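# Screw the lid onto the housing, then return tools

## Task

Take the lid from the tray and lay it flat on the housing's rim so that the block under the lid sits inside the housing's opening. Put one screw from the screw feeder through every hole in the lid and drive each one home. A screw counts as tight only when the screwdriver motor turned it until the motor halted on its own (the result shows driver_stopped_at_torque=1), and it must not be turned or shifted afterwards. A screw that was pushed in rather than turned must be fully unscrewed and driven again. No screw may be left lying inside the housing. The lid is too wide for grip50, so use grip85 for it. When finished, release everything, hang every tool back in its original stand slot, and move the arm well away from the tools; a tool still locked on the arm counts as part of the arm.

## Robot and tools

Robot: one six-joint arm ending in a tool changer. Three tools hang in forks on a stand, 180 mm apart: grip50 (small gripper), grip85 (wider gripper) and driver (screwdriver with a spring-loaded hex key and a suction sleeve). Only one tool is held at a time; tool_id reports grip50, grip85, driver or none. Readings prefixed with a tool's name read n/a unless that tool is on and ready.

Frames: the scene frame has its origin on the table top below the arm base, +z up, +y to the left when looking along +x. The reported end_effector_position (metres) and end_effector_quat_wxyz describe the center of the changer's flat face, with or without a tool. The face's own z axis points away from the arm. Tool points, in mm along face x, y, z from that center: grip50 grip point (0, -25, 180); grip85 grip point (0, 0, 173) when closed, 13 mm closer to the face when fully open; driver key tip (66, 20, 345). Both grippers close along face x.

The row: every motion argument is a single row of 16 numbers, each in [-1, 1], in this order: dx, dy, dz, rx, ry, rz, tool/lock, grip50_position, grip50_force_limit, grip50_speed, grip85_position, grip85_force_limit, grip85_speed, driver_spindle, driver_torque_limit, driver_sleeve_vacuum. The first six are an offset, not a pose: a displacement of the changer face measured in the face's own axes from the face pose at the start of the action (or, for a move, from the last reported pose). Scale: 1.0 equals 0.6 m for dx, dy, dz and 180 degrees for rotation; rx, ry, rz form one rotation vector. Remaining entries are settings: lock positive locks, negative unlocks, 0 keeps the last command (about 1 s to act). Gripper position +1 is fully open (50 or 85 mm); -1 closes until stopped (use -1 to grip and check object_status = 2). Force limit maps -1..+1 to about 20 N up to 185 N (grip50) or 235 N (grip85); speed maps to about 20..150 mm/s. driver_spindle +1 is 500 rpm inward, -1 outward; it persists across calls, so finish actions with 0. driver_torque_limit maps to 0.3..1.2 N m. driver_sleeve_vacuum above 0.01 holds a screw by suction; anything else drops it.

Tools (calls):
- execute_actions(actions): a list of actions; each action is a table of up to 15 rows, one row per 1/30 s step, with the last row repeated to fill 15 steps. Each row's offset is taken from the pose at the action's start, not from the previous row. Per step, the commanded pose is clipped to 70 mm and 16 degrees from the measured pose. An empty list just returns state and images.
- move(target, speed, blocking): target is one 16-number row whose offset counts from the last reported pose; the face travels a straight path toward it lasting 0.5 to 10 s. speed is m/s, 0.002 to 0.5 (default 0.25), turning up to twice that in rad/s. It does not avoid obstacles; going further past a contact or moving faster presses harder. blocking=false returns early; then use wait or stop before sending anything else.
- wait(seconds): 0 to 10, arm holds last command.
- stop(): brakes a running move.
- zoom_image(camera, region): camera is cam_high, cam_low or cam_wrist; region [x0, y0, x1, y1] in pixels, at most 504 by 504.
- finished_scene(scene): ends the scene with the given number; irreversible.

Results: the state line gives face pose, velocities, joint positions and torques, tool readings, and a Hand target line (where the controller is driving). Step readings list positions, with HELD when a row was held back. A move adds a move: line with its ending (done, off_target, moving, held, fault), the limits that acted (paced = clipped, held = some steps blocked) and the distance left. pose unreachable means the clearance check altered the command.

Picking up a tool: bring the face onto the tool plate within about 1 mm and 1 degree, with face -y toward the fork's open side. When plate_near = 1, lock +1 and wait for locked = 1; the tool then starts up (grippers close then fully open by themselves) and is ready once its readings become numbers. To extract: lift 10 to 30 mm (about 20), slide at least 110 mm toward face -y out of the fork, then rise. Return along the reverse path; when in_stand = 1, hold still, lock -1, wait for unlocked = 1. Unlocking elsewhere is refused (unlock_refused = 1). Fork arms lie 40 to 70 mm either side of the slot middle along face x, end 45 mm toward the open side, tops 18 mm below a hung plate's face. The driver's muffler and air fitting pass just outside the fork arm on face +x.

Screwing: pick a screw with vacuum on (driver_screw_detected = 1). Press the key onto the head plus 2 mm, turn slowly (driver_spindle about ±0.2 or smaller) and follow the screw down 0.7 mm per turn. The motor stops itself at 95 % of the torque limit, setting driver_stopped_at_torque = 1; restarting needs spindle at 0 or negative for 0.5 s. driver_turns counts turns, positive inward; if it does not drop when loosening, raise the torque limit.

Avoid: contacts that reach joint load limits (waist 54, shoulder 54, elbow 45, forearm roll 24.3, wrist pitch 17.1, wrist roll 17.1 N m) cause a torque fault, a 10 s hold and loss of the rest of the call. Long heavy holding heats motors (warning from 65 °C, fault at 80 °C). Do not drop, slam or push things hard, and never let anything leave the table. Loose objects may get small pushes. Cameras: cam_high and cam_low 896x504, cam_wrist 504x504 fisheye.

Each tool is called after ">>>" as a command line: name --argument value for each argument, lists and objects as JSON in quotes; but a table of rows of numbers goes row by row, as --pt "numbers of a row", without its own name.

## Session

>>> execute_actions --actions '[]'

Scene clock: 0.00 s.
end_effector_position=(+0.4586, -0.0205, +0.3200) locked=0 unlocked=1 plate_near=0 in_stand=0 unlock_refused=0 tool_id=none grip50_position_measured=n/a grip50_object_status=n/a grip85_position_measured=n/a grip85_object_status=n/a driver_sleeve_vacuum_kpa=n/a driver_screw_detected=n/a driver_stopped_at_torque=n/a driver_turns=n/a end_effector_quat_wxyz=(-0.002, +0.721, +0.693, +0.003) end_effector_velocity=(-0.001, -0.001, -0.000) end_effector_angular_velocity=(-0.000, +0.002, -0.000)
Joint positions: [-0.001 -0.271 -0.835  0.002 -0.563 -0.003]
Joint velocities: [-0.001  0.     0.001 -0.001 -0.001 -0.   ]
Joint torques (N m, as the arm reports them, + toward a larger angle): no reading
Motor temperatures (°C, as the motors report them): [30 30 38 32 39 39]
Hand target: +0.459, -0.021, +0.320; -0.002, +0.721, +0.693, +0.003
camera_calibration (this result's frames):
cam_wrist: T_world_to_cam=[[-0.00292315, 0.999983, -0.00512154, 0.0196186], [0.970887, 0.00406476, 0.239505, -0.462157], [0.239522, -0.00427232, -0.970882, 0.247117], [0, 0, 0, 1]] pos_world=[0.389569, -0.016684, 0.350711]

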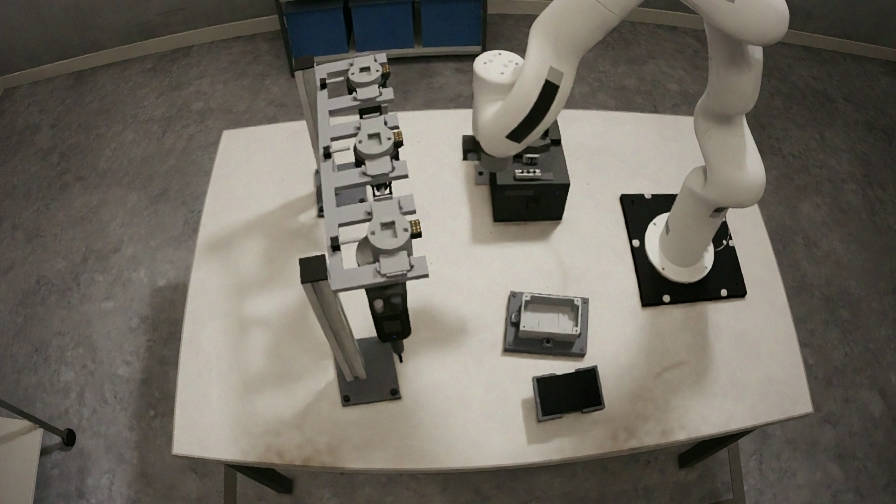

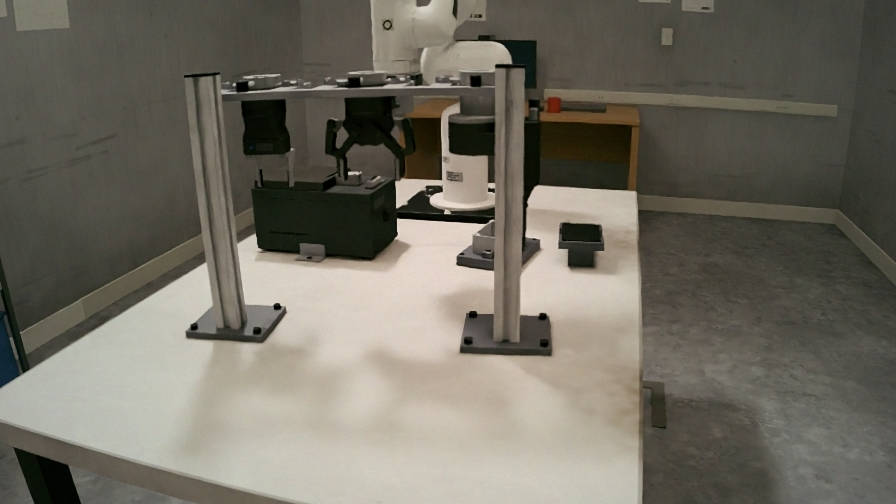

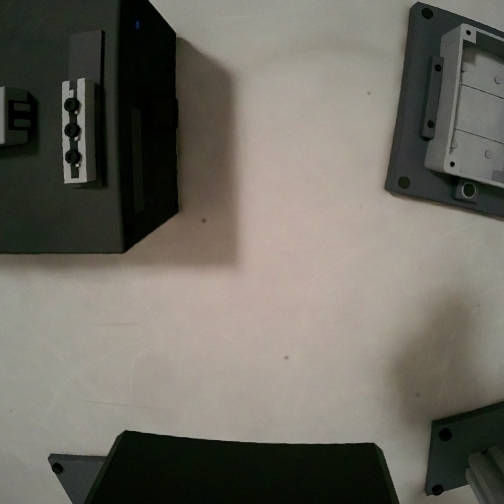

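>>> zoom_image --camera "cam_high" --region '[280,40,480,300]'

>>> zoom_image --camera "cam_high" --region '[480,270,640,440]'

Region (280, 40, 480, 300) of cam_high's 896x504 image, scaled by 1.938, with more detail than that image has; it fills the left 388 columns of this view, and the rest is white.

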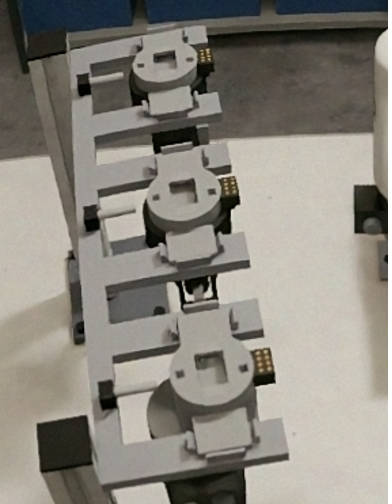

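Region (480, 270, 640, 440) of cam_high's 896x504 image, scaled by 2.965, with more detail than that image has; it fills the left 474 columns of this view, and the rest is white.

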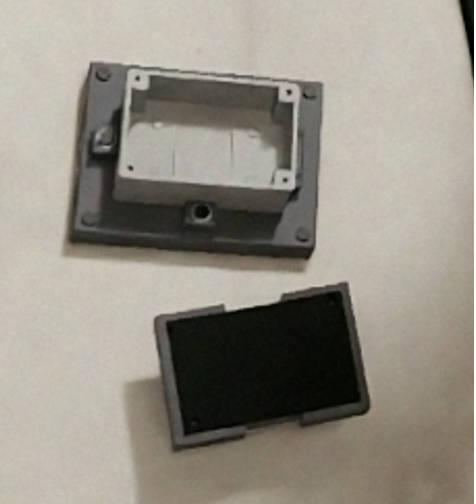

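>>> move --target '[0.02,0.083,-0.267,0,0,-0.06,0,0,0,0,0,0,0,0,0,0]' --speed 0.3

Scene clock: 49.83 s.
end_effector_position=(+0.5084, -0.0115, +0.4798) locked=0 unlocked=1 plate_near=0 in_stand=0 unlock_refused=0 tool_id=none grip50_position_measured=n/a grip50_object_status=n/a grip85_position_measured=n/a grip85_object_status=n/a driver_sleeve_vacuum_kpa=n/a driver_screw_detected=n/a driver_stopped_at_torque=n/a driver_turns=n/a end_effector_quat_wxyz=(-0.002, +0.653, +0.758, +0.003) end_effector_velocity=(+0.001, +0.000, +0.003) end_effector_angular_velocity=(+0.000, +0.001, +0.003)
Joint positions: [ 0.022 -0.194 -1.142  0.002 -0.947 -0.167]
Joint velocities: [ 0.001 -0.    -0.007  0.    -0.007 -0.002]
Joint torques (N m, as the arm reports them, + toward a larger angle): [ -1.06  29.24 -17.47   0.31   0.04  -0.33]
Motor temperatures (°C, as the motors report them): [30 31 39 32 39 39]
Hand target: +0.509, -0.011, +0.480; -0.002, +0.653, +0.758, +0.003
Off the commanded pose: 0.001 m, 0 deg.
move: done
camera_calibration (this result's frames):
cam_wrist: T_world_to_cam=[[-0.190509, 0.981672, -0.00503866, 0.106666], [0.952755, 0.18613, 0.240029, -0.537817], [0.236567, 0.0409271, -0.970753, 0.392315], [0, 0, 0, 1]] pos_world=[0.439919, -0.0206638, 0.51047]

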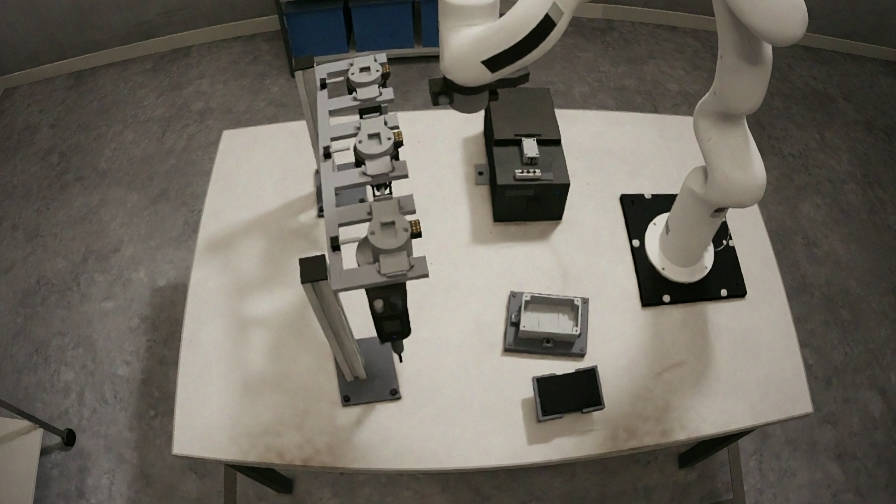

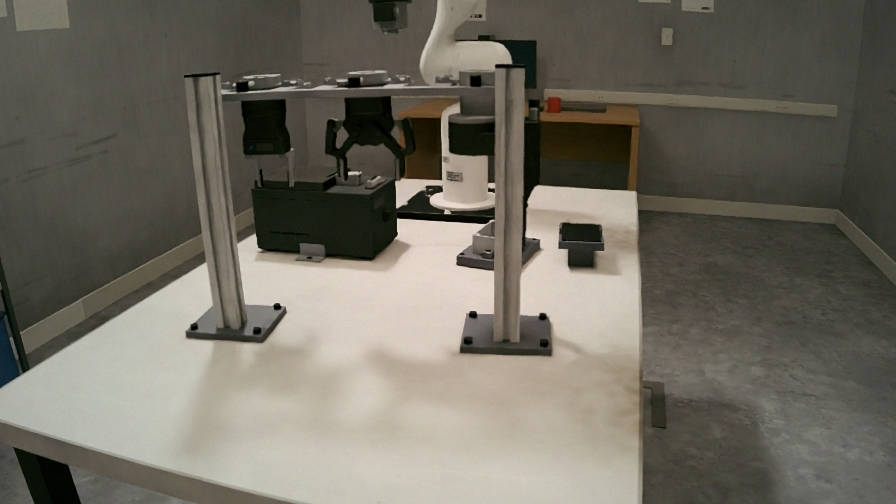

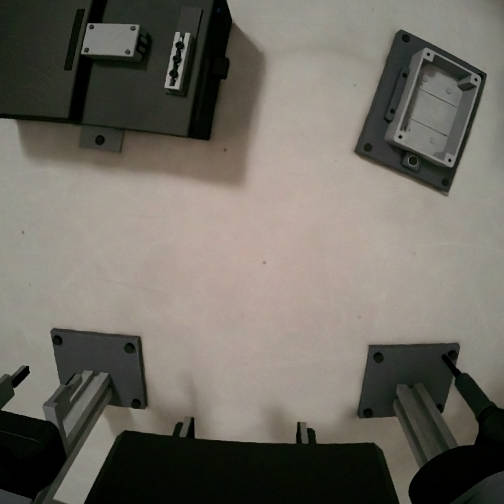

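>>> move --target '[-0.018,0.2494,0.0118,0,0,0,0,0,0,0,0,0,0,0,0,0]' --speed 0.25

Scene clock: 58.80 s.
end_effector_position=(+0.6578, -0.0002, +0.4730) locked=0 unlocked=1 plate_near=0 in_stand=0 unlock_refused=0 tool_id=none grip50_position_measured=n/a grip50_object_status=n/a grip85_position_measured=n/a grip85_object_status=n/a driver_sleeve_vacuum_kpa=n/a driver_screw_detected=n/a driver_stopped_at_torque=n/a driver_turns=n/a end_effector_quat_wxyz=(-0.002, +0.653, +0.758, +0.003) end_effector_velocity=(+0.001, +0.000, -0.000) end_effector_angular_velocity=(+0.000, +0.001, +0.000)
Joint positions: [ 0.043 -0.578 -1.638  0.002 -1.059 -0.146]
Joint velocities: [ 0.001 -0.004 -0.006  0.    -0.003  0.   ]
Joint torques (N m, as the arm reports them, + toward a larger angle): [ -1.66  48.46 -17.47   0.37   0.    -0.18]
Motor temperatures (°C, as the motors report them): [30 31 39 32 39 39]
Hand target: +0.658, -0.000, +0.473; -0.002, +0.653, +0.758, +0.003
Off the commanded pose: 0.000 m, 0 deg.
move: done
camera_calibration (this result's frames):
cam_wrist: T_world_to_cam=[[-0.190651, 0.981645, -0.00493988, 0.124045], [0.952696, 0.186237, 0.240179, -0.680673], [0.236691, 0.0410842, -0.970716, 0.349839], [0, 0, 0, 1]] pos_world=[0.58932, -0.0093748, 0.50369]

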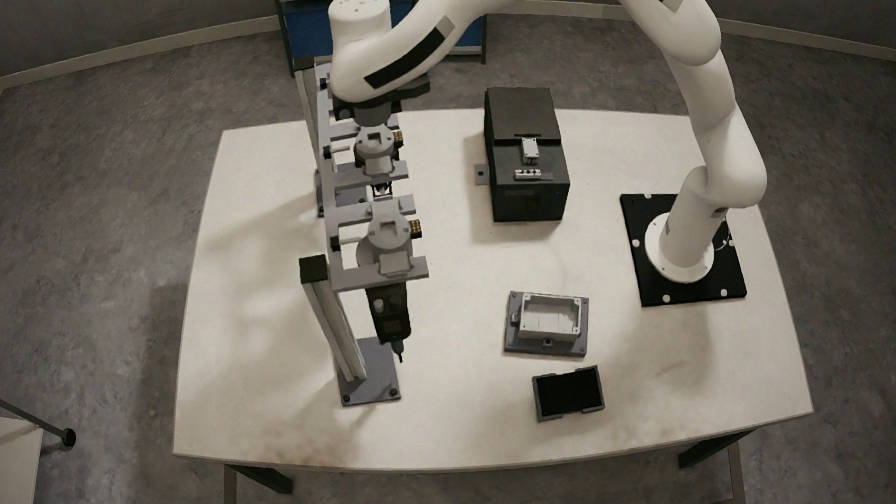

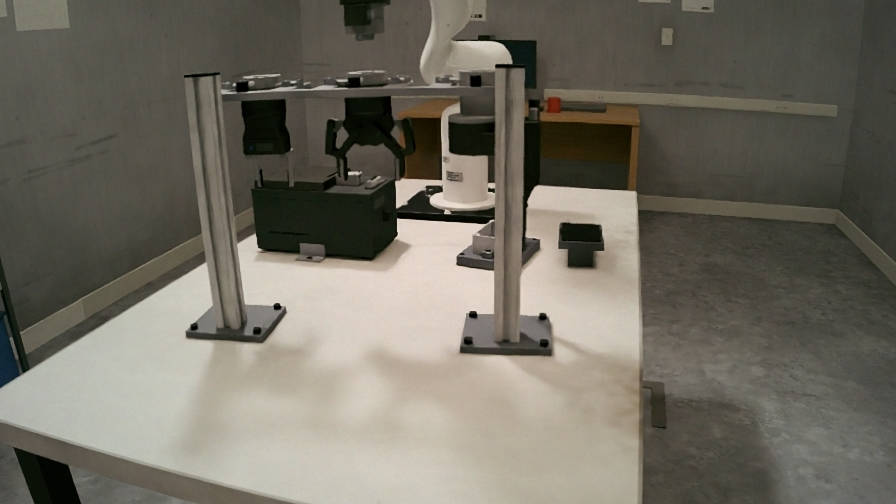

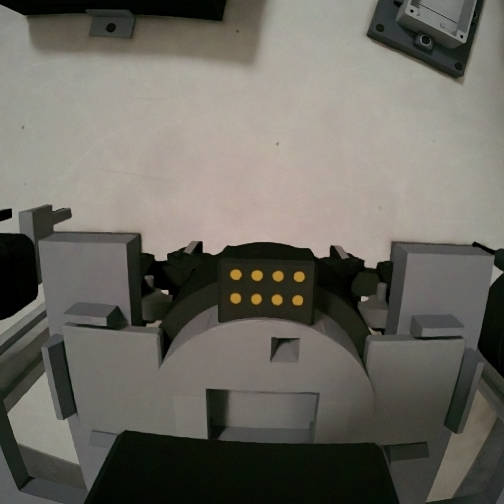

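>>> zoom_image --camera "cam_wrist" --region '[0,200,504,400]'

>>> zoom_image --camera "cam_wrist" --region '[200,250,340,390]'

Region (0, 200, 504, 400) of cam_wrist's 504x504 image, scaled by 1.000; it fills the top 200 rows of this view, and the rest is white.

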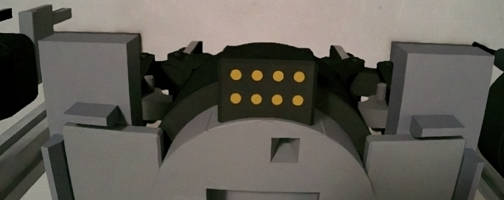

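Region (200, 250, 340, 390) of cam_wrist's 504x504 image, scaled by 3.600, with more detail than that image has.

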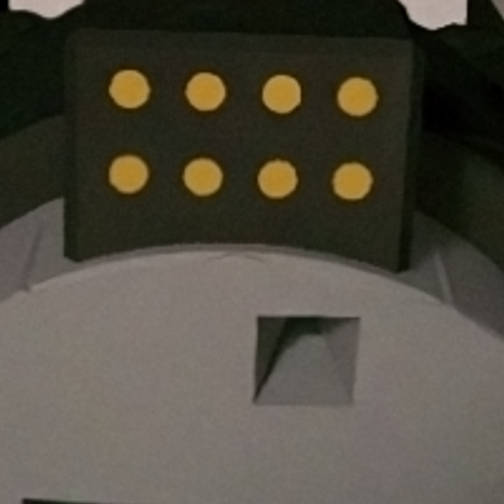

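>>> execute_actions --actions '[[[0.0023,0.0038,0.001,0,0,-0.0047,0,0,0,0,0,0,0,0,0,0]]]'

>>> zoom_image --camera "cam_wrist" --region '[200,250,340,390]'

Scene clock: 122.37 s.
end_effector_position=(+0.6599, +0.0015, +0.4724) locked=0 unlocked=1 plate_near=0 in_stand=0 unlock_refused=0 tool_id=none grip50_position_measured=n/a grip50_object_status=n/a grip85_position_measured=n/a grip85_object_status=n/a driver_sleeve_vacuum_kpa=n/a driver_screw_detected=n/a driver_stopped_at_torque=n/a driver_turns=n/a end_effector_quat_wxyz=(-0.002, +0.647, +0.763, +0.003) end_effector_velocity=(-0.000, -0.000, -0.000) end_effector_angular_velocity=(+0.000, +0.001, -0.000)
Joint positions: [ 0.046 -0.584 -1.645  0.002 -1.06  -0.158]
Joint velocities: [-0.001  0.     0.001  0.    -0.001 -0.   ]
Joint torques (N m, as the arm reports them, + toward a larger angle): [ -1.64  47.97 -17.89   0.39   0.01  -0.28]
Motor temperatures (°C, as the motors report them): [30 31 39 32 39 39]
Hand target: +0.660, +0.002, +0.472; -0.002, +0.647, +0.763, +0.003
Off the commanded pose: 0.000 m, 0 deg.
Step readings (end_effector_position):
0: (+0.6580, -0.0002, +0.4728)
1: (+0.6580, -0.0002, +0.4728)
2: (+0.6583, -0.0000, +0.4728)
4: (+0.6592, +0.0008, +0.4726)
8: (+0.6598, +0.0015, +0.4724)
15: end_effector_position above
camera_calibration (this result's frames):
cam_wrist: T_world_to_cam=[[-0.20509, 0.978731, -0.00498102, 0.132321], [0.949822, 0.200255, 0.240282, -0.680972], [0.236169, 0.0445483, -0.97069, 0.349049], [0, 0, 0, 1]] pos_world=[0.591506, -0.00868836, 0.503103]

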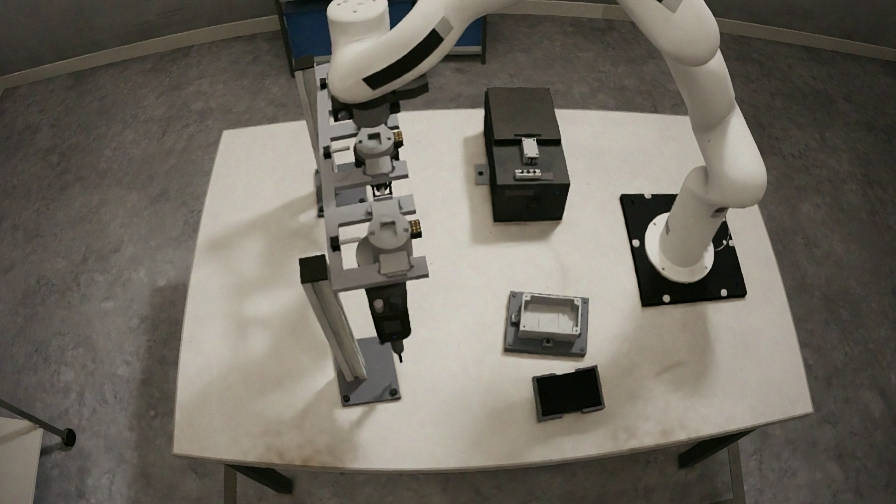

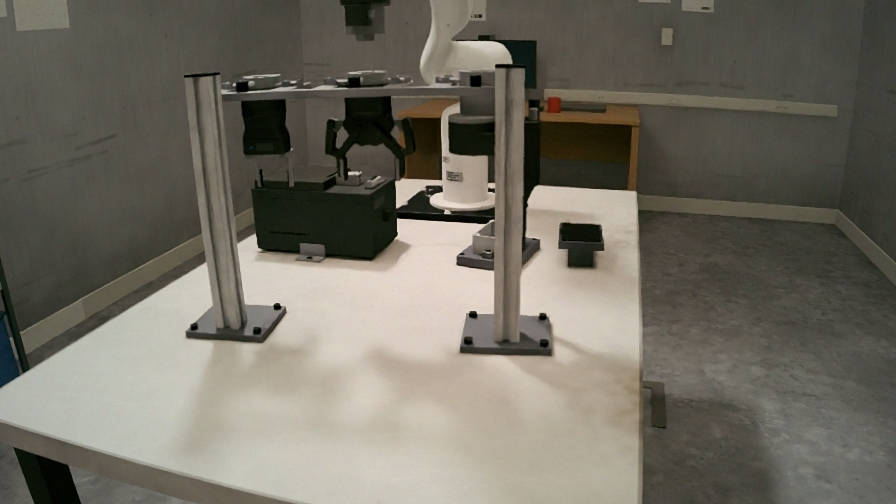

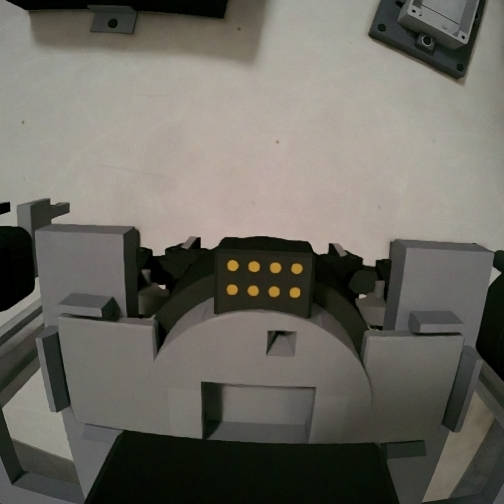

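Region (200, 250, 340, 390) of cam_wrist's 504x504 image, scaled by 3.600, with more detail than that image has.

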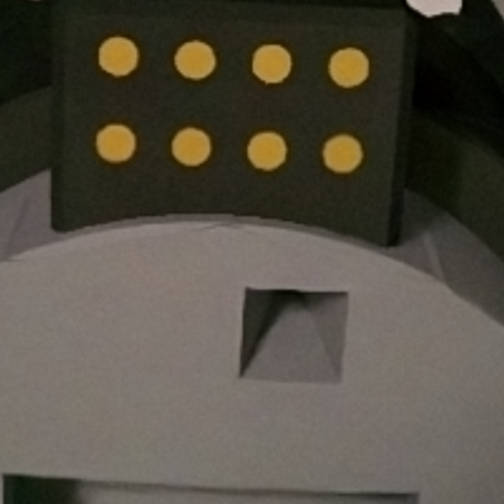

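>>> execute_actions --actions '[[[0.0009,0.0003,0.05,0,0,0,0,0,0,0,0,0,0,0,0,0]],[[0,0,0.028,0,0,0,0,0,0,0,0,0,0,0,0,0]]]'

Scene clock: 133.90 s.
end_effector_position=(+0.6601, +0.0023, +0.4261) locked=0 unlocked=1 plate_near=0 in_stand=0 unlock_refused=0 tool_id=none grip50_position_measured=n/a grip50_object_status=n/a grip85_position_measured=n/a grip85_object_status=n/a driver_sleeve_vacuum_kpa=n/a driver_screw_detected=n/a driver_stopped_at_torque=n/a driver_turns=n/a end_effector_quat_wxyz=(-0.002, +0.647, +0.762, +0.004) end_effector_velocity=(-0.000, -0.000, -0.001) end_effector_angular_velocity=(-0.000, +0.001, -0.000)
Joint positions: [ 0.047 -0.612 -1.582  0.002 -0.968 -0.158]
Joint velocities: [-0.001 -0.001  0.001 -0.     0.001 -0.   ]
Joint torques (N m, as the arm reports them, + toward a larger angle): [ -0.55  48.16 -18.3    0.77  -0.03  -0.3 ]
Motor temperatures (°C, as the motors report them): [30 31 39 32 39 39]
Hand target: +0.660, +0.002, +0.426; -0.002, +0.647, +0.762, +0.003
Off the commanded pose: 0.000 m, 0 deg.
Step readings (end_effector_position; steps 1 to 15: 1st action; 16 to 30: 2nd action):
0: (+0.6599, +0.0015, +0.4724)
1: (+0.6599, +0.0015, +0.4724)
2: (+0.6600, +0.0015, +0.4712)
4: (+0.6600, +0.0019, +0.4586)
8: (+0.6593, +0.0022, +0.4428)
15: (+0.6600, +0.0022, +0.4427)
16: (+0.6600, +0.0022, +0.4427)
17: (+0.6602, +0.0022, +0.4416)
19: (+0.6601, +0.0023, +0.4337)
23: (+0.6598, +0.0023, +0.4262)
30: end_effector_position above
camera_calibration (this result's frames):
cam_wrist: T_world_to_cam=[[-0.204944, 0.97876, -0.00517836, 0.131313], [0.949696, 0.200133, 0.240884, -0.670372], [0.236804, 0.0444499, -0.97054, 0.303502], [0, 0, 0, 1]] pos_world=[0.591691, -0.00785156, 0.456722]

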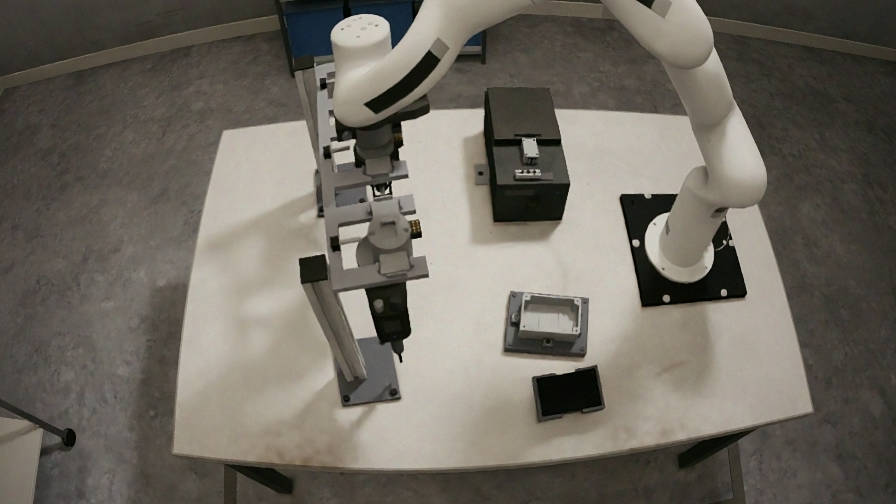

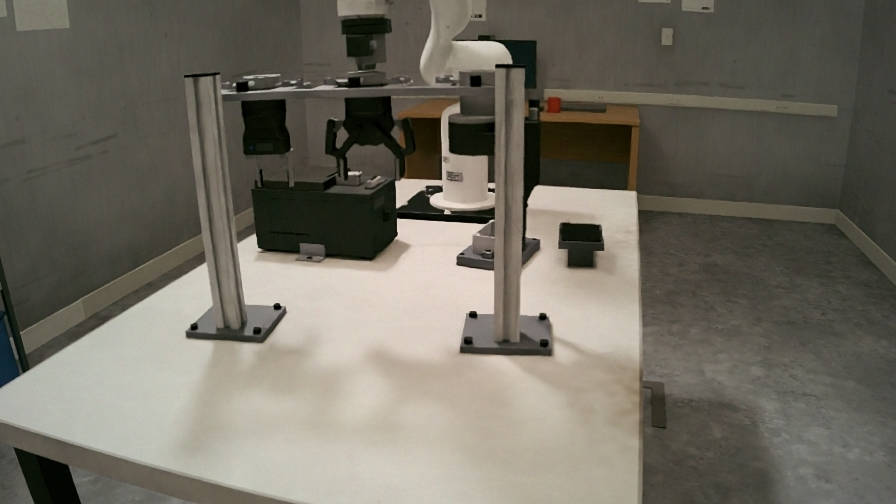

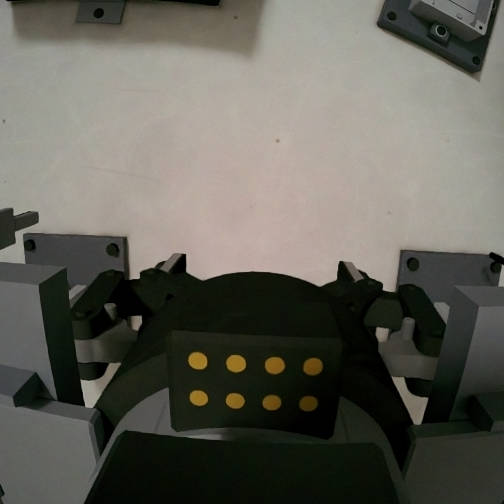

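>>> execute_actions --actions '[[[0.0006,0,0.006,0,0,0,0,0,0,0,0,0,0,0,0,0]],[[0,0,0.004,0,0,0,0,0,0,0,0,0,0,0,0,0]],[[0,0,0.004,0,0,0,0,0,0,0,0,0,0,0,0,0]]]'

Scene clock: 143.07 s.
end_effector_position=(+0.6601, +0.0027, +0.4178) locked=0 unlocked=1 plate_near=0 in_stand=0 unlock_refused=0 tool_id=none grip50_position_measured=n/a grip50_object_status=n/a grip85_position_measured=n/a grip85_object_status=n/a driver_sleeve_vacuum_kpa=n/a driver_screw_detected=n/a driver_stopped_at_torque=n/a driver_turns=n/a end_effector_quat_wxyz=(-0.002, +0.647, +0.762, +0.004) end_effector_velocity=(+0.001, -0.000, +0.000) end_effector_angular_velocity=(+0.000, -0.002, -0.001)
Joint positions: [ 0.047 -0.618 -1.571  0.002 -0.952 -0.157]
Joint velocities: [-0.001 -0.    -0.001  0.     0.002 -0.   ]
Joint torques (N m, as the arm reports them, + toward a larger angle): [ -0.87  49.12 -17.55   0.27  -0.02  -0.21]
Motor temperatures (°C, as the motors report them): [30 31 39 32 39 39]
Hand target: +0.660, +0.003, +0.418; -0.002, +0.647, +0.762, +0.004
Off the commanded pose: 0.000 m, 0 deg.
Step readings (end_effector_position; steps 1 to 15: 1st action; 16 to 30: 2nd action; 31 to 45: 3rd action):
0: (+0.6601, +0.0023, +0.4259)
1: (+0.6601, +0.0023, +0.4259)
2: (+0.6601, +0.0024, +0.4256)
4: (+0.6601, +0.0025, +0.4239)
8: (+0.6600, +0.0027, +0.4225)
15: (+0.6600, +0.0027, +0.4225)
16: (+0.6600, +0.0027, +0.4225)
17: (+0.6601, +0.0027, +0.4223)
19: (+0.6601, +0.0027, +0.4211)
23: (+0.6600, +0.0027, +0.4202)
30: (+0.6601, +0.0027, +0.4202)
31: (+0.6601, +0.0027, +0.4201)
32: (+0.6601, +0.0027, +0.4199)
34: (+0.6601, +0.0027, +0.4187)
38: (+0.6600, +0.0027, +0.4178)
45: end_effector_position above
camera_calibration (this result's frames):
cam_wrist: T_world_to_cam=[[-0.204918, 0.978765, -0.00521364, 0.130869], [0.949674, 0.200111, 0.240988, -0.668447], [0.236914, 0.0444315, -0.970514, 0.295333], [0, 0, 0, 1]] pos_world=[0.591655, -0.00744847, 0.448395]

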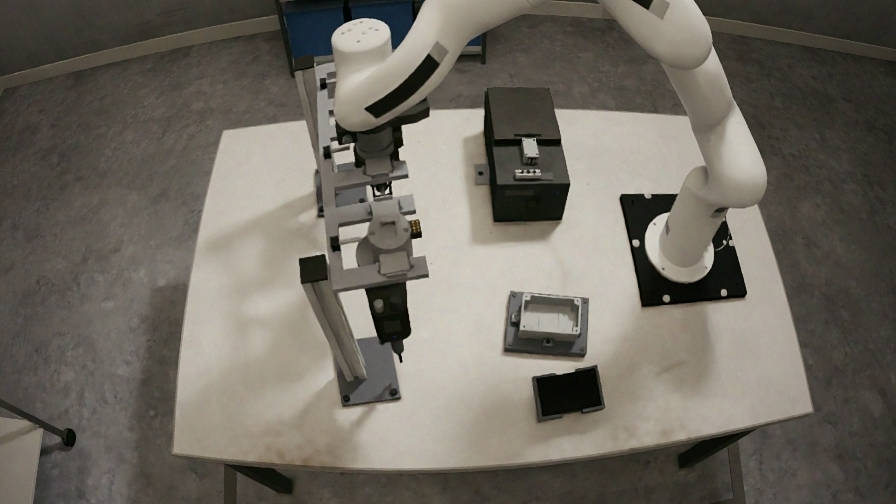

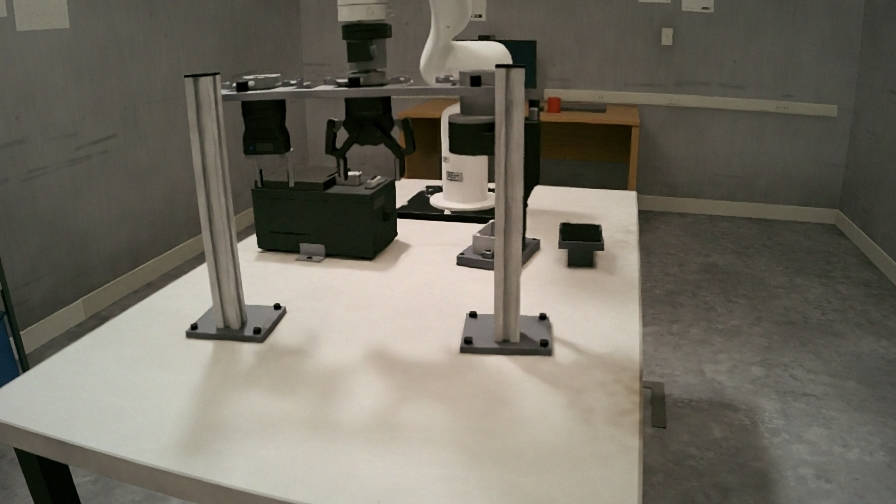

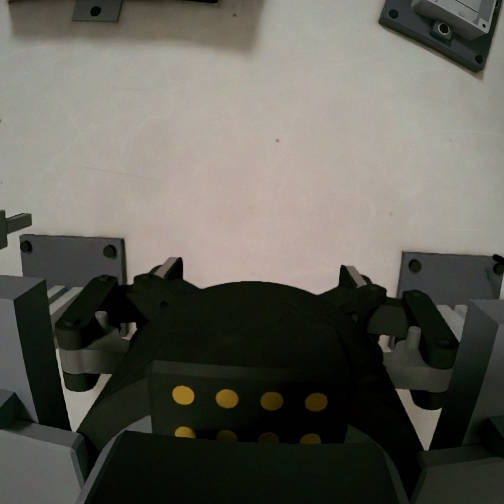

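Past the spigot height; continue.

>>> execute_actions --actions '[[[0,0,0.004,0,0,0,0,0,0,0,0,0,0,0,0,0]],[[0,0,0.003,0,0,0,0,0,0,0,0,0,0,0,0,0]],[[0,0,0.002,0,0,0,0,0,0,0,0,0,0,0,0,0]]]'

Scene clock: 148.20 s.
end_effector_position=(+0.6600, +0.0027, +0.4124) locked=0 unlocked=1 plate_near=1 in_stand=1 unlock_refused=0 tool_id=none grip50_position_measured=n/a grip50_object_status=n/a grip85_position_measured=n/a grip85_object_status=n/a driver_sleeve_vacuum_kpa=n/a driver_screw_detected=n/a driver_stopped_at_torque=n/a driver_turns=n/a end_effector_quat_wxyz=(-0.002, +0.647, +0.762, +0.004) end_effector_velocity=(-0.000, -0.000, -0.001) end_effector_angular_velocity=(+0.000, +0.001, -0.001)
Joint positions: [ 0.047 -0.622 -1.565  0.002 -0.942 -0.157]
Joint velocities: [-0.    -0.     0.001  0.001  0.    -0.   ]
Joint torques (N m, as the arm reports them, + toward a larger angle): [ -0.75  48.27 -17.18   0.19   0.28  -0.32]
Motor temperatures (°C, as the motors report them): [30 31 39 32 39 39]
Hand target: +0.660, +0.003, +0.412; -0.002, +0.647, +0.762, +0.004
Off the commanded pose: 0.000 m, 0 deg.
Step readings (end_effector_position; steps 1 to 15: 1st action; 16 to 30: 2nd action; 31 to 45: 3rd action):
0: (+0.6601, +0.0027, +0.4178)
1: (+0.6601, +0.0027, +0.4177)
2: (+0.6601, +0.0027, +0.4175)
4: (+0.6601, +0.0027, +0.4163)
8: (+0.6600, +0.0027, +0.4154)
15: (+0.6601, +0.0027, +0.4154)
16: (+0.6601, +0.0027, +0.4154)
17: (+0.6601, +0.0027, +0.4152)
19: (+0.6601, +0.0027, +0.4144)
23: (+0.6600, +0.0027, +0.4137)
30: (+0.6601, +0.0027, +0.4136)
31: (+0.6601, +0.0027, +0.4136)
32: (+0.6601, +0.0027, +0.4135)
34: (+0.6601, +0.0027, +0.4129)
38: (+0.6600, +0.0027, +0.4125)
45: end_effector_position above
camera_calibration (this result's frames):
cam_wrist: T_world_to_cam=[[-0.204886, 0.978772, -0.00521798, 0.130805], [0.949693, 0.200083, 0.240933, -0.667145], [0.236863, 0.0444084, -0.970528, 0.290201], [0, 0, 0, 1]] pos_world=[0.591645, -0.00743085, 0.443068]

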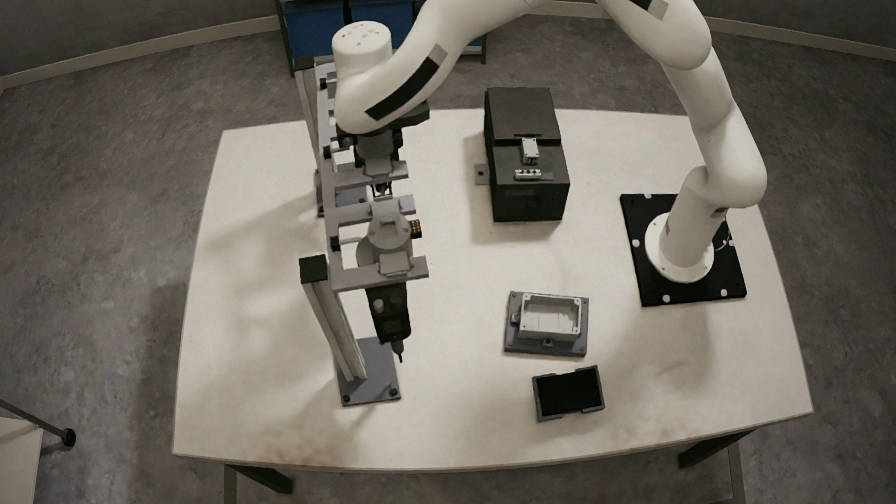

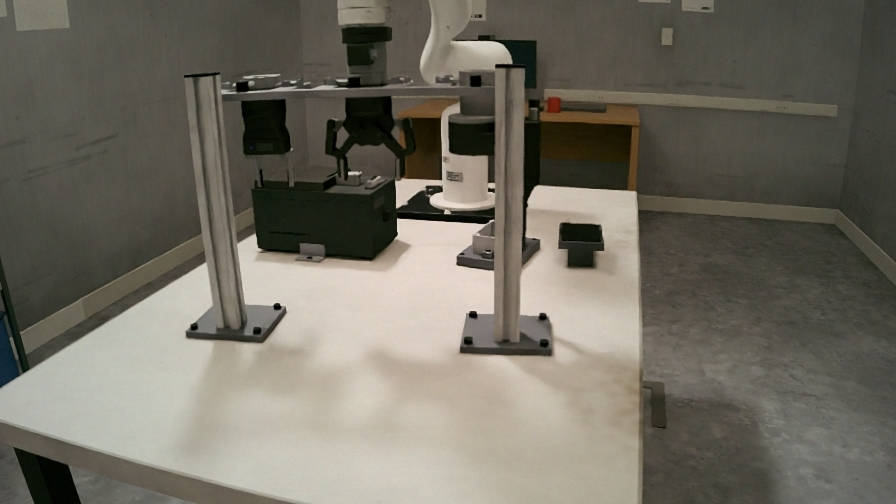

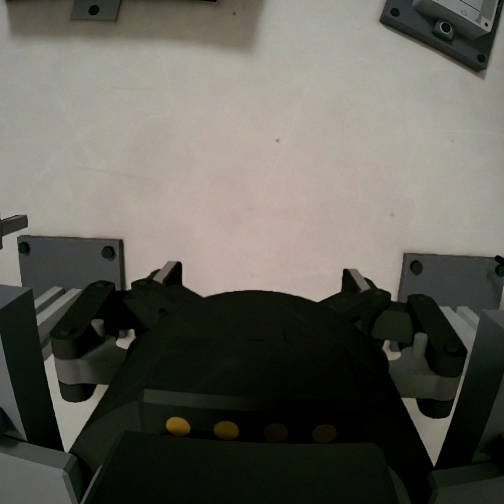

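plate_near=1. Lock.

>>> execute_actions --actions '[[[0,0,0,0,0,0,1,1,0,0,1,0,0,0,0,0]],[[0,0,0,0,0,0,1,1,0,0,1,0,0,0,0,0]],[[0,0,0,0,0,0,1,1,0,0,1,0,0,0,0,0]]]'

Scene clock: 152.67 s.
end_effector_position=(+0.6601, +0.0026, +0.4125) locked=1 unlocked=0 plate_near=1 in_stand=1 unlock_refused=0 tool_id=grip85 grip50_position_measured=n/a grip50_object_status=n/a grip85_position_measured=n/a grip85_object_status=n/a driver_sleeve_vacuum_kpa=n/a driver_screw_detected=n/a driver_stopped_at_torque=n/a driver_turns=n/a end_effector_quat_wxyz=(-0.001, +0.647, +0.762, +0.004) end_effector_velocity=(-0.000, -0.001, +0.000) end_effector_angular_velocity=(+0.000, +0.001, -0.001)
Joint positions: [ 0.047 -0.622 -1.565  0.002 -0.942 -0.157]
Joint velocities: [-0.001  0.     0.     0.    -0.001 -0.001]
Joint torques (N m, as the arm reports them, + toward a larger angle): [  3.17  59.95 -22.     0.75   0.19  -0.54]
Motor temperatures (°C, as the motors report them): [30 31 39 32 39 39]
Hand target: +0.660, +0.003, +0.413; -0.001, +0.647, +0.762, +0.004
Off the commanded pose: 0.000 m, 0 deg.
Step readings (end_effector_position; steps 1 to 15: 1st action; 16 to 30: 2nd action; 31 to 45: 3rd action):
0: (+0.6601, +0.0027, +0.4124)
1: (+0.6601, +0.0027, +0.4124)
2: (+0.6601, +0.0027, +0.4124)
4: (+0.6601, +0.0027, +0.4124)
8: (+0.6601, +0.0027, +0.4124)
15: (+0.6600, +0.0027, +0.4123)
16: (+0.6600, +0.0027, +0.4122)
17: (+0.6600, +0.0027, +0.4121)
19: (+0.6600, +0.0027, +0.4120)
23: (+0.6600, +0.0026, +0.4122)
30: (+0.6601, +0.0026, +0.4125)
31: (+0.6601, +0.0026, +0.4125)
32: (+0.6601, +0.0026, +0.4125)
34: (+0.6601, +0.0026, +0.4125)
38: (+0.6601, +0.0026, +0.4125)
45: end_effector_position above
camera_calibration (this result's frames):
cam_wrist: T_world_to_cam=[[-0.204658, 0.97882, -0.0052276, 0.13078], [0.949705, 0.199858, 0.241076, -0.667232], [0.237015, 0.0443735, -0.970492, 0.290143], [0, 0, 0, 1]] pos_world=[0.59167, -0.00753294, 0.443119]

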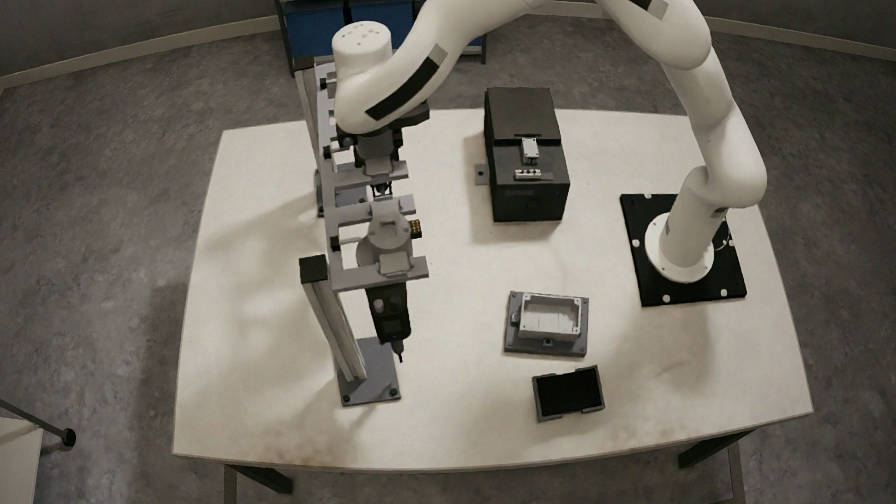

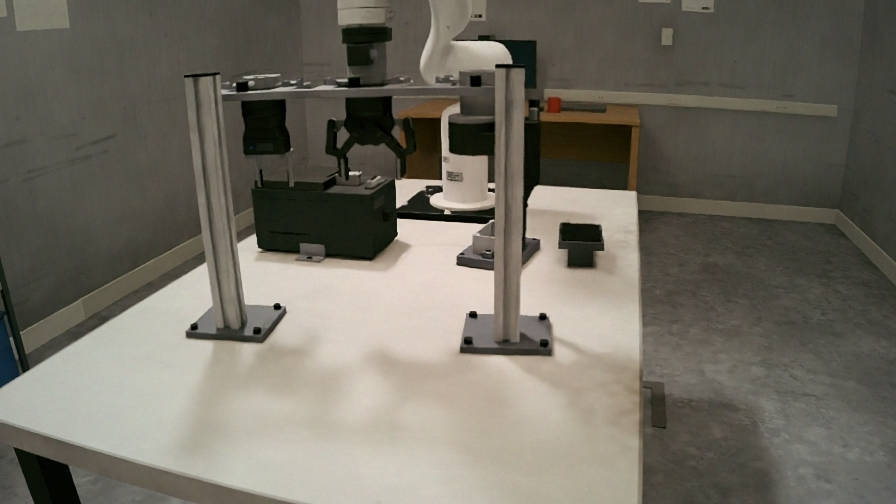

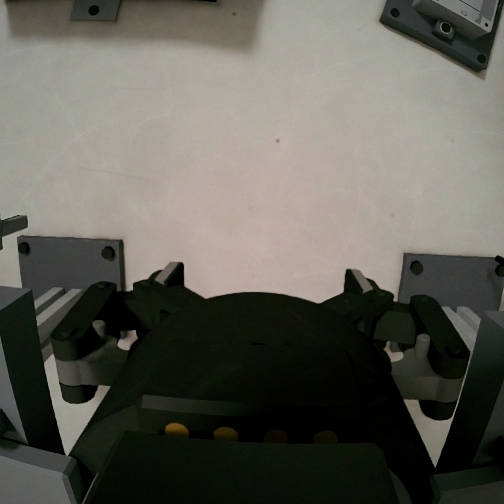

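>>> execute_actions --actions '[[[0,0,-0.02,0,0,0,0,1,0,0,1,0,0,0,0,0]],[[0,0,-0.014,0,0,0,0,1,0,0,1,0,0,0,0,0]]]'

>>> move --target '[0,-0.22,0,0,0,0,0,1,0,0,1,0,0,0,0,0]' --speed 0.1

Scene clock: 162.77 s.
end_effector_position=(+0.6600, +0.0026, +0.4327) locked=1 unlocked=0 plate_near=1 in_stand=0 unlock_refused=0 tool_id=grip85 grip50_position_measured=n/a grip50_object_status=n/a grip85_position_measured=3 grip85_object_status=3 driver_sleeve_vacuum_kpa=n/a driver_screw_detected=n/a driver_stopped_at_torque=n/a driver_turns=n/a end_effector_quat_wxyz=(-0.002, +0.647, +0.762, +0.003) end_effector_velocity=(-0.000, +0.000, +0.000) end_effector_angular_velocity=(+0.000, +0.001, +0.000)
Joint positions: [ 0.047 -0.607 -1.589  0.002 -0.981 -0.157]
Joint velocities: [ 0.     0.001  0.     0.    -0.002 -0.   ]
Joint torques (N m, as the arm reports them, + toward a larger angle): [ -1.58  59.74 -22.02   0.36   0.01  -0.28]
Motor temperatures (°C, as the motors report them): [30 32 39 32 39 39]
Hand target: +0.660, +0.003, +0.433; -0.002, +0.647, +0.762, +0.004
Off the commanded pose: 0.000 m, 0 deg.
Step readings (end_effector_position; steps 1 to 15: 1st action; 16 to 30: 2nd action):
0: (+0.6601, +0.0026, +0.4125)
1: (+0.6601, +0.0026, +0.4125)
2: (+0.6600, +0.0026, +0.4134)
4: (+0.6600, +0.0026, +0.4190)
8: (+0.6603, +0.0028, +0.4246)
15: (+0.6600, +0.0026, +0.4244)
16: (+0.6600, +0.0026, +0.4244)
17: (+0.6599, +0.0026, +0.4251)
19: (+0.6599, +0.0026, +0.4291)
23: (+0.6601, +0.0026, +0.4328)
30: end_effector_position above
camera_calibration (this result's frames):
cam_wrist: T_world_to_cam=[[-0.204841, 0.978782, -0.00509785, 0.130972], [0.949749, 0.200019, 0.240768, -0.671911], [0.236679, 0.0444776, -0.970569, 0.309987], [0, 0, 0, 1]] pos_world=[0.591608, -0.00758571, 0.463306]

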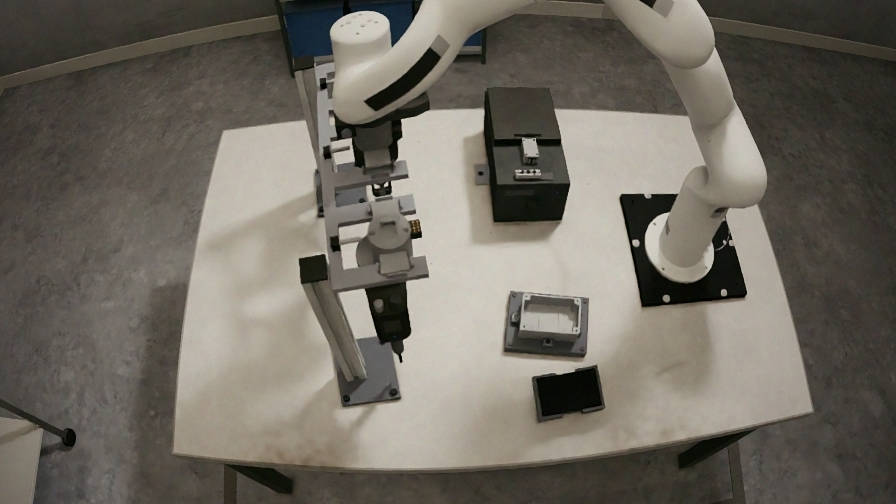

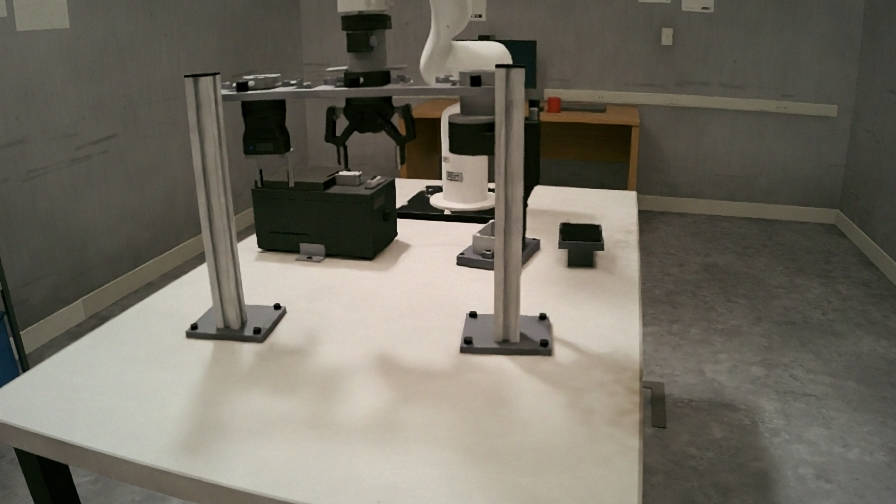

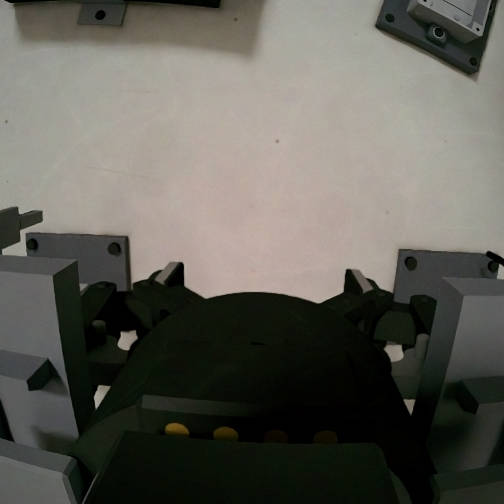

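Scene clock: 164.47 s.
end_effector_position=(+0.5299, -0.0187, +0.4324) locked=1 unlocked=0 plate_near=1 in_stand=0 unlock_refused=0 tool_id=grip85 grip50_position_measured=n/a grip50_object_status=n/a grip85_position_measured=3 grip85_object_status=3 driver_sleeve_vacuum_kpa=n/a driver_screw_detected=n/a driver_stopped_at_torque=n/a driver_turns=n/a end_effector_quat_wxyz=(-0.001, +0.647, +0.762, +0.004) end_effector_velocity=(-0.001, +0.000, -0.000) end_effector_angular_velocity=(+0.000, -0.000, +0.001)
Joint positions: [ 0.009 -0.286 -1.143  0.002 -0.855 -0.195]
Joint velocities: [ 0.     0.002  0.003  0.     0.001 -0.001]
Joint torques (N m, as the arm reports them, + toward a larger angle): [ -0.11  41.54 -21.33   0.65  -0.01  -0.28]
Motor temperatures (°C, as the motors report them): [30 32 40 32 39 39]
Hand target: +0.530, -0.019, +0.432; -0.002, +0.647, +0.762, +0.003
Off the commanded pose: 0.000 m, 0 deg.
move: done
camera_calibration (this result's frames):
cam_wrist: T_world_to_cam=[[-0.204686, 0.978813, -0.00533399, 0.125153], [0.949716, 0.199915, 0.240984, -0.544137], [0.236944, 0.0442603, -0.970514, 0.341279], [0, 0, 0, 1]] pos_world=[0.461528, -0.0288251, 0.463012]

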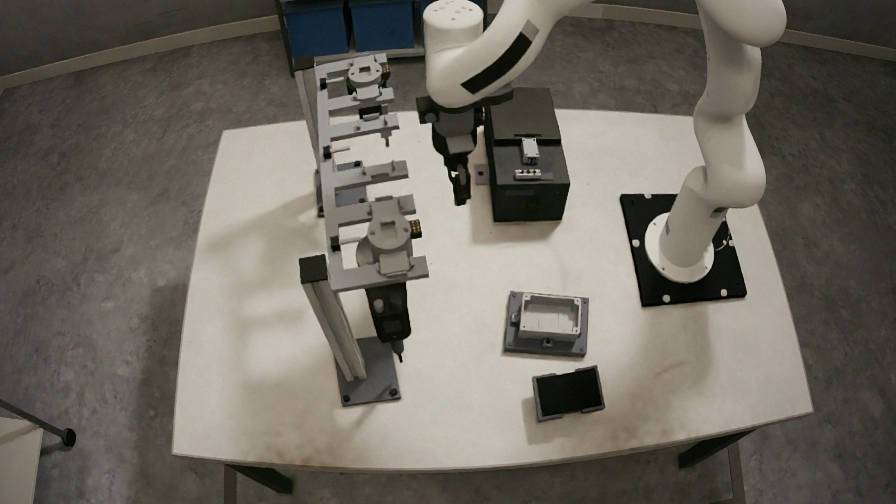

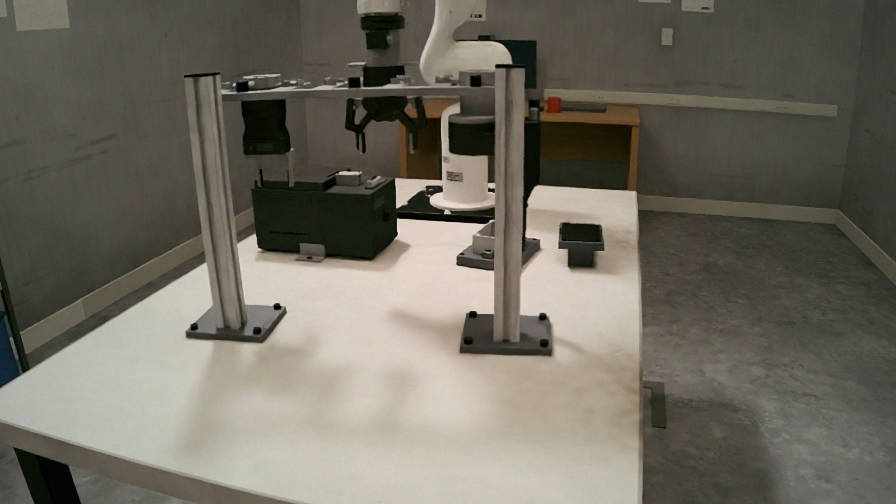

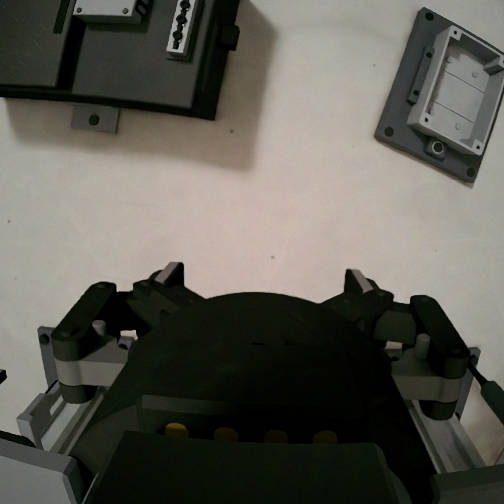

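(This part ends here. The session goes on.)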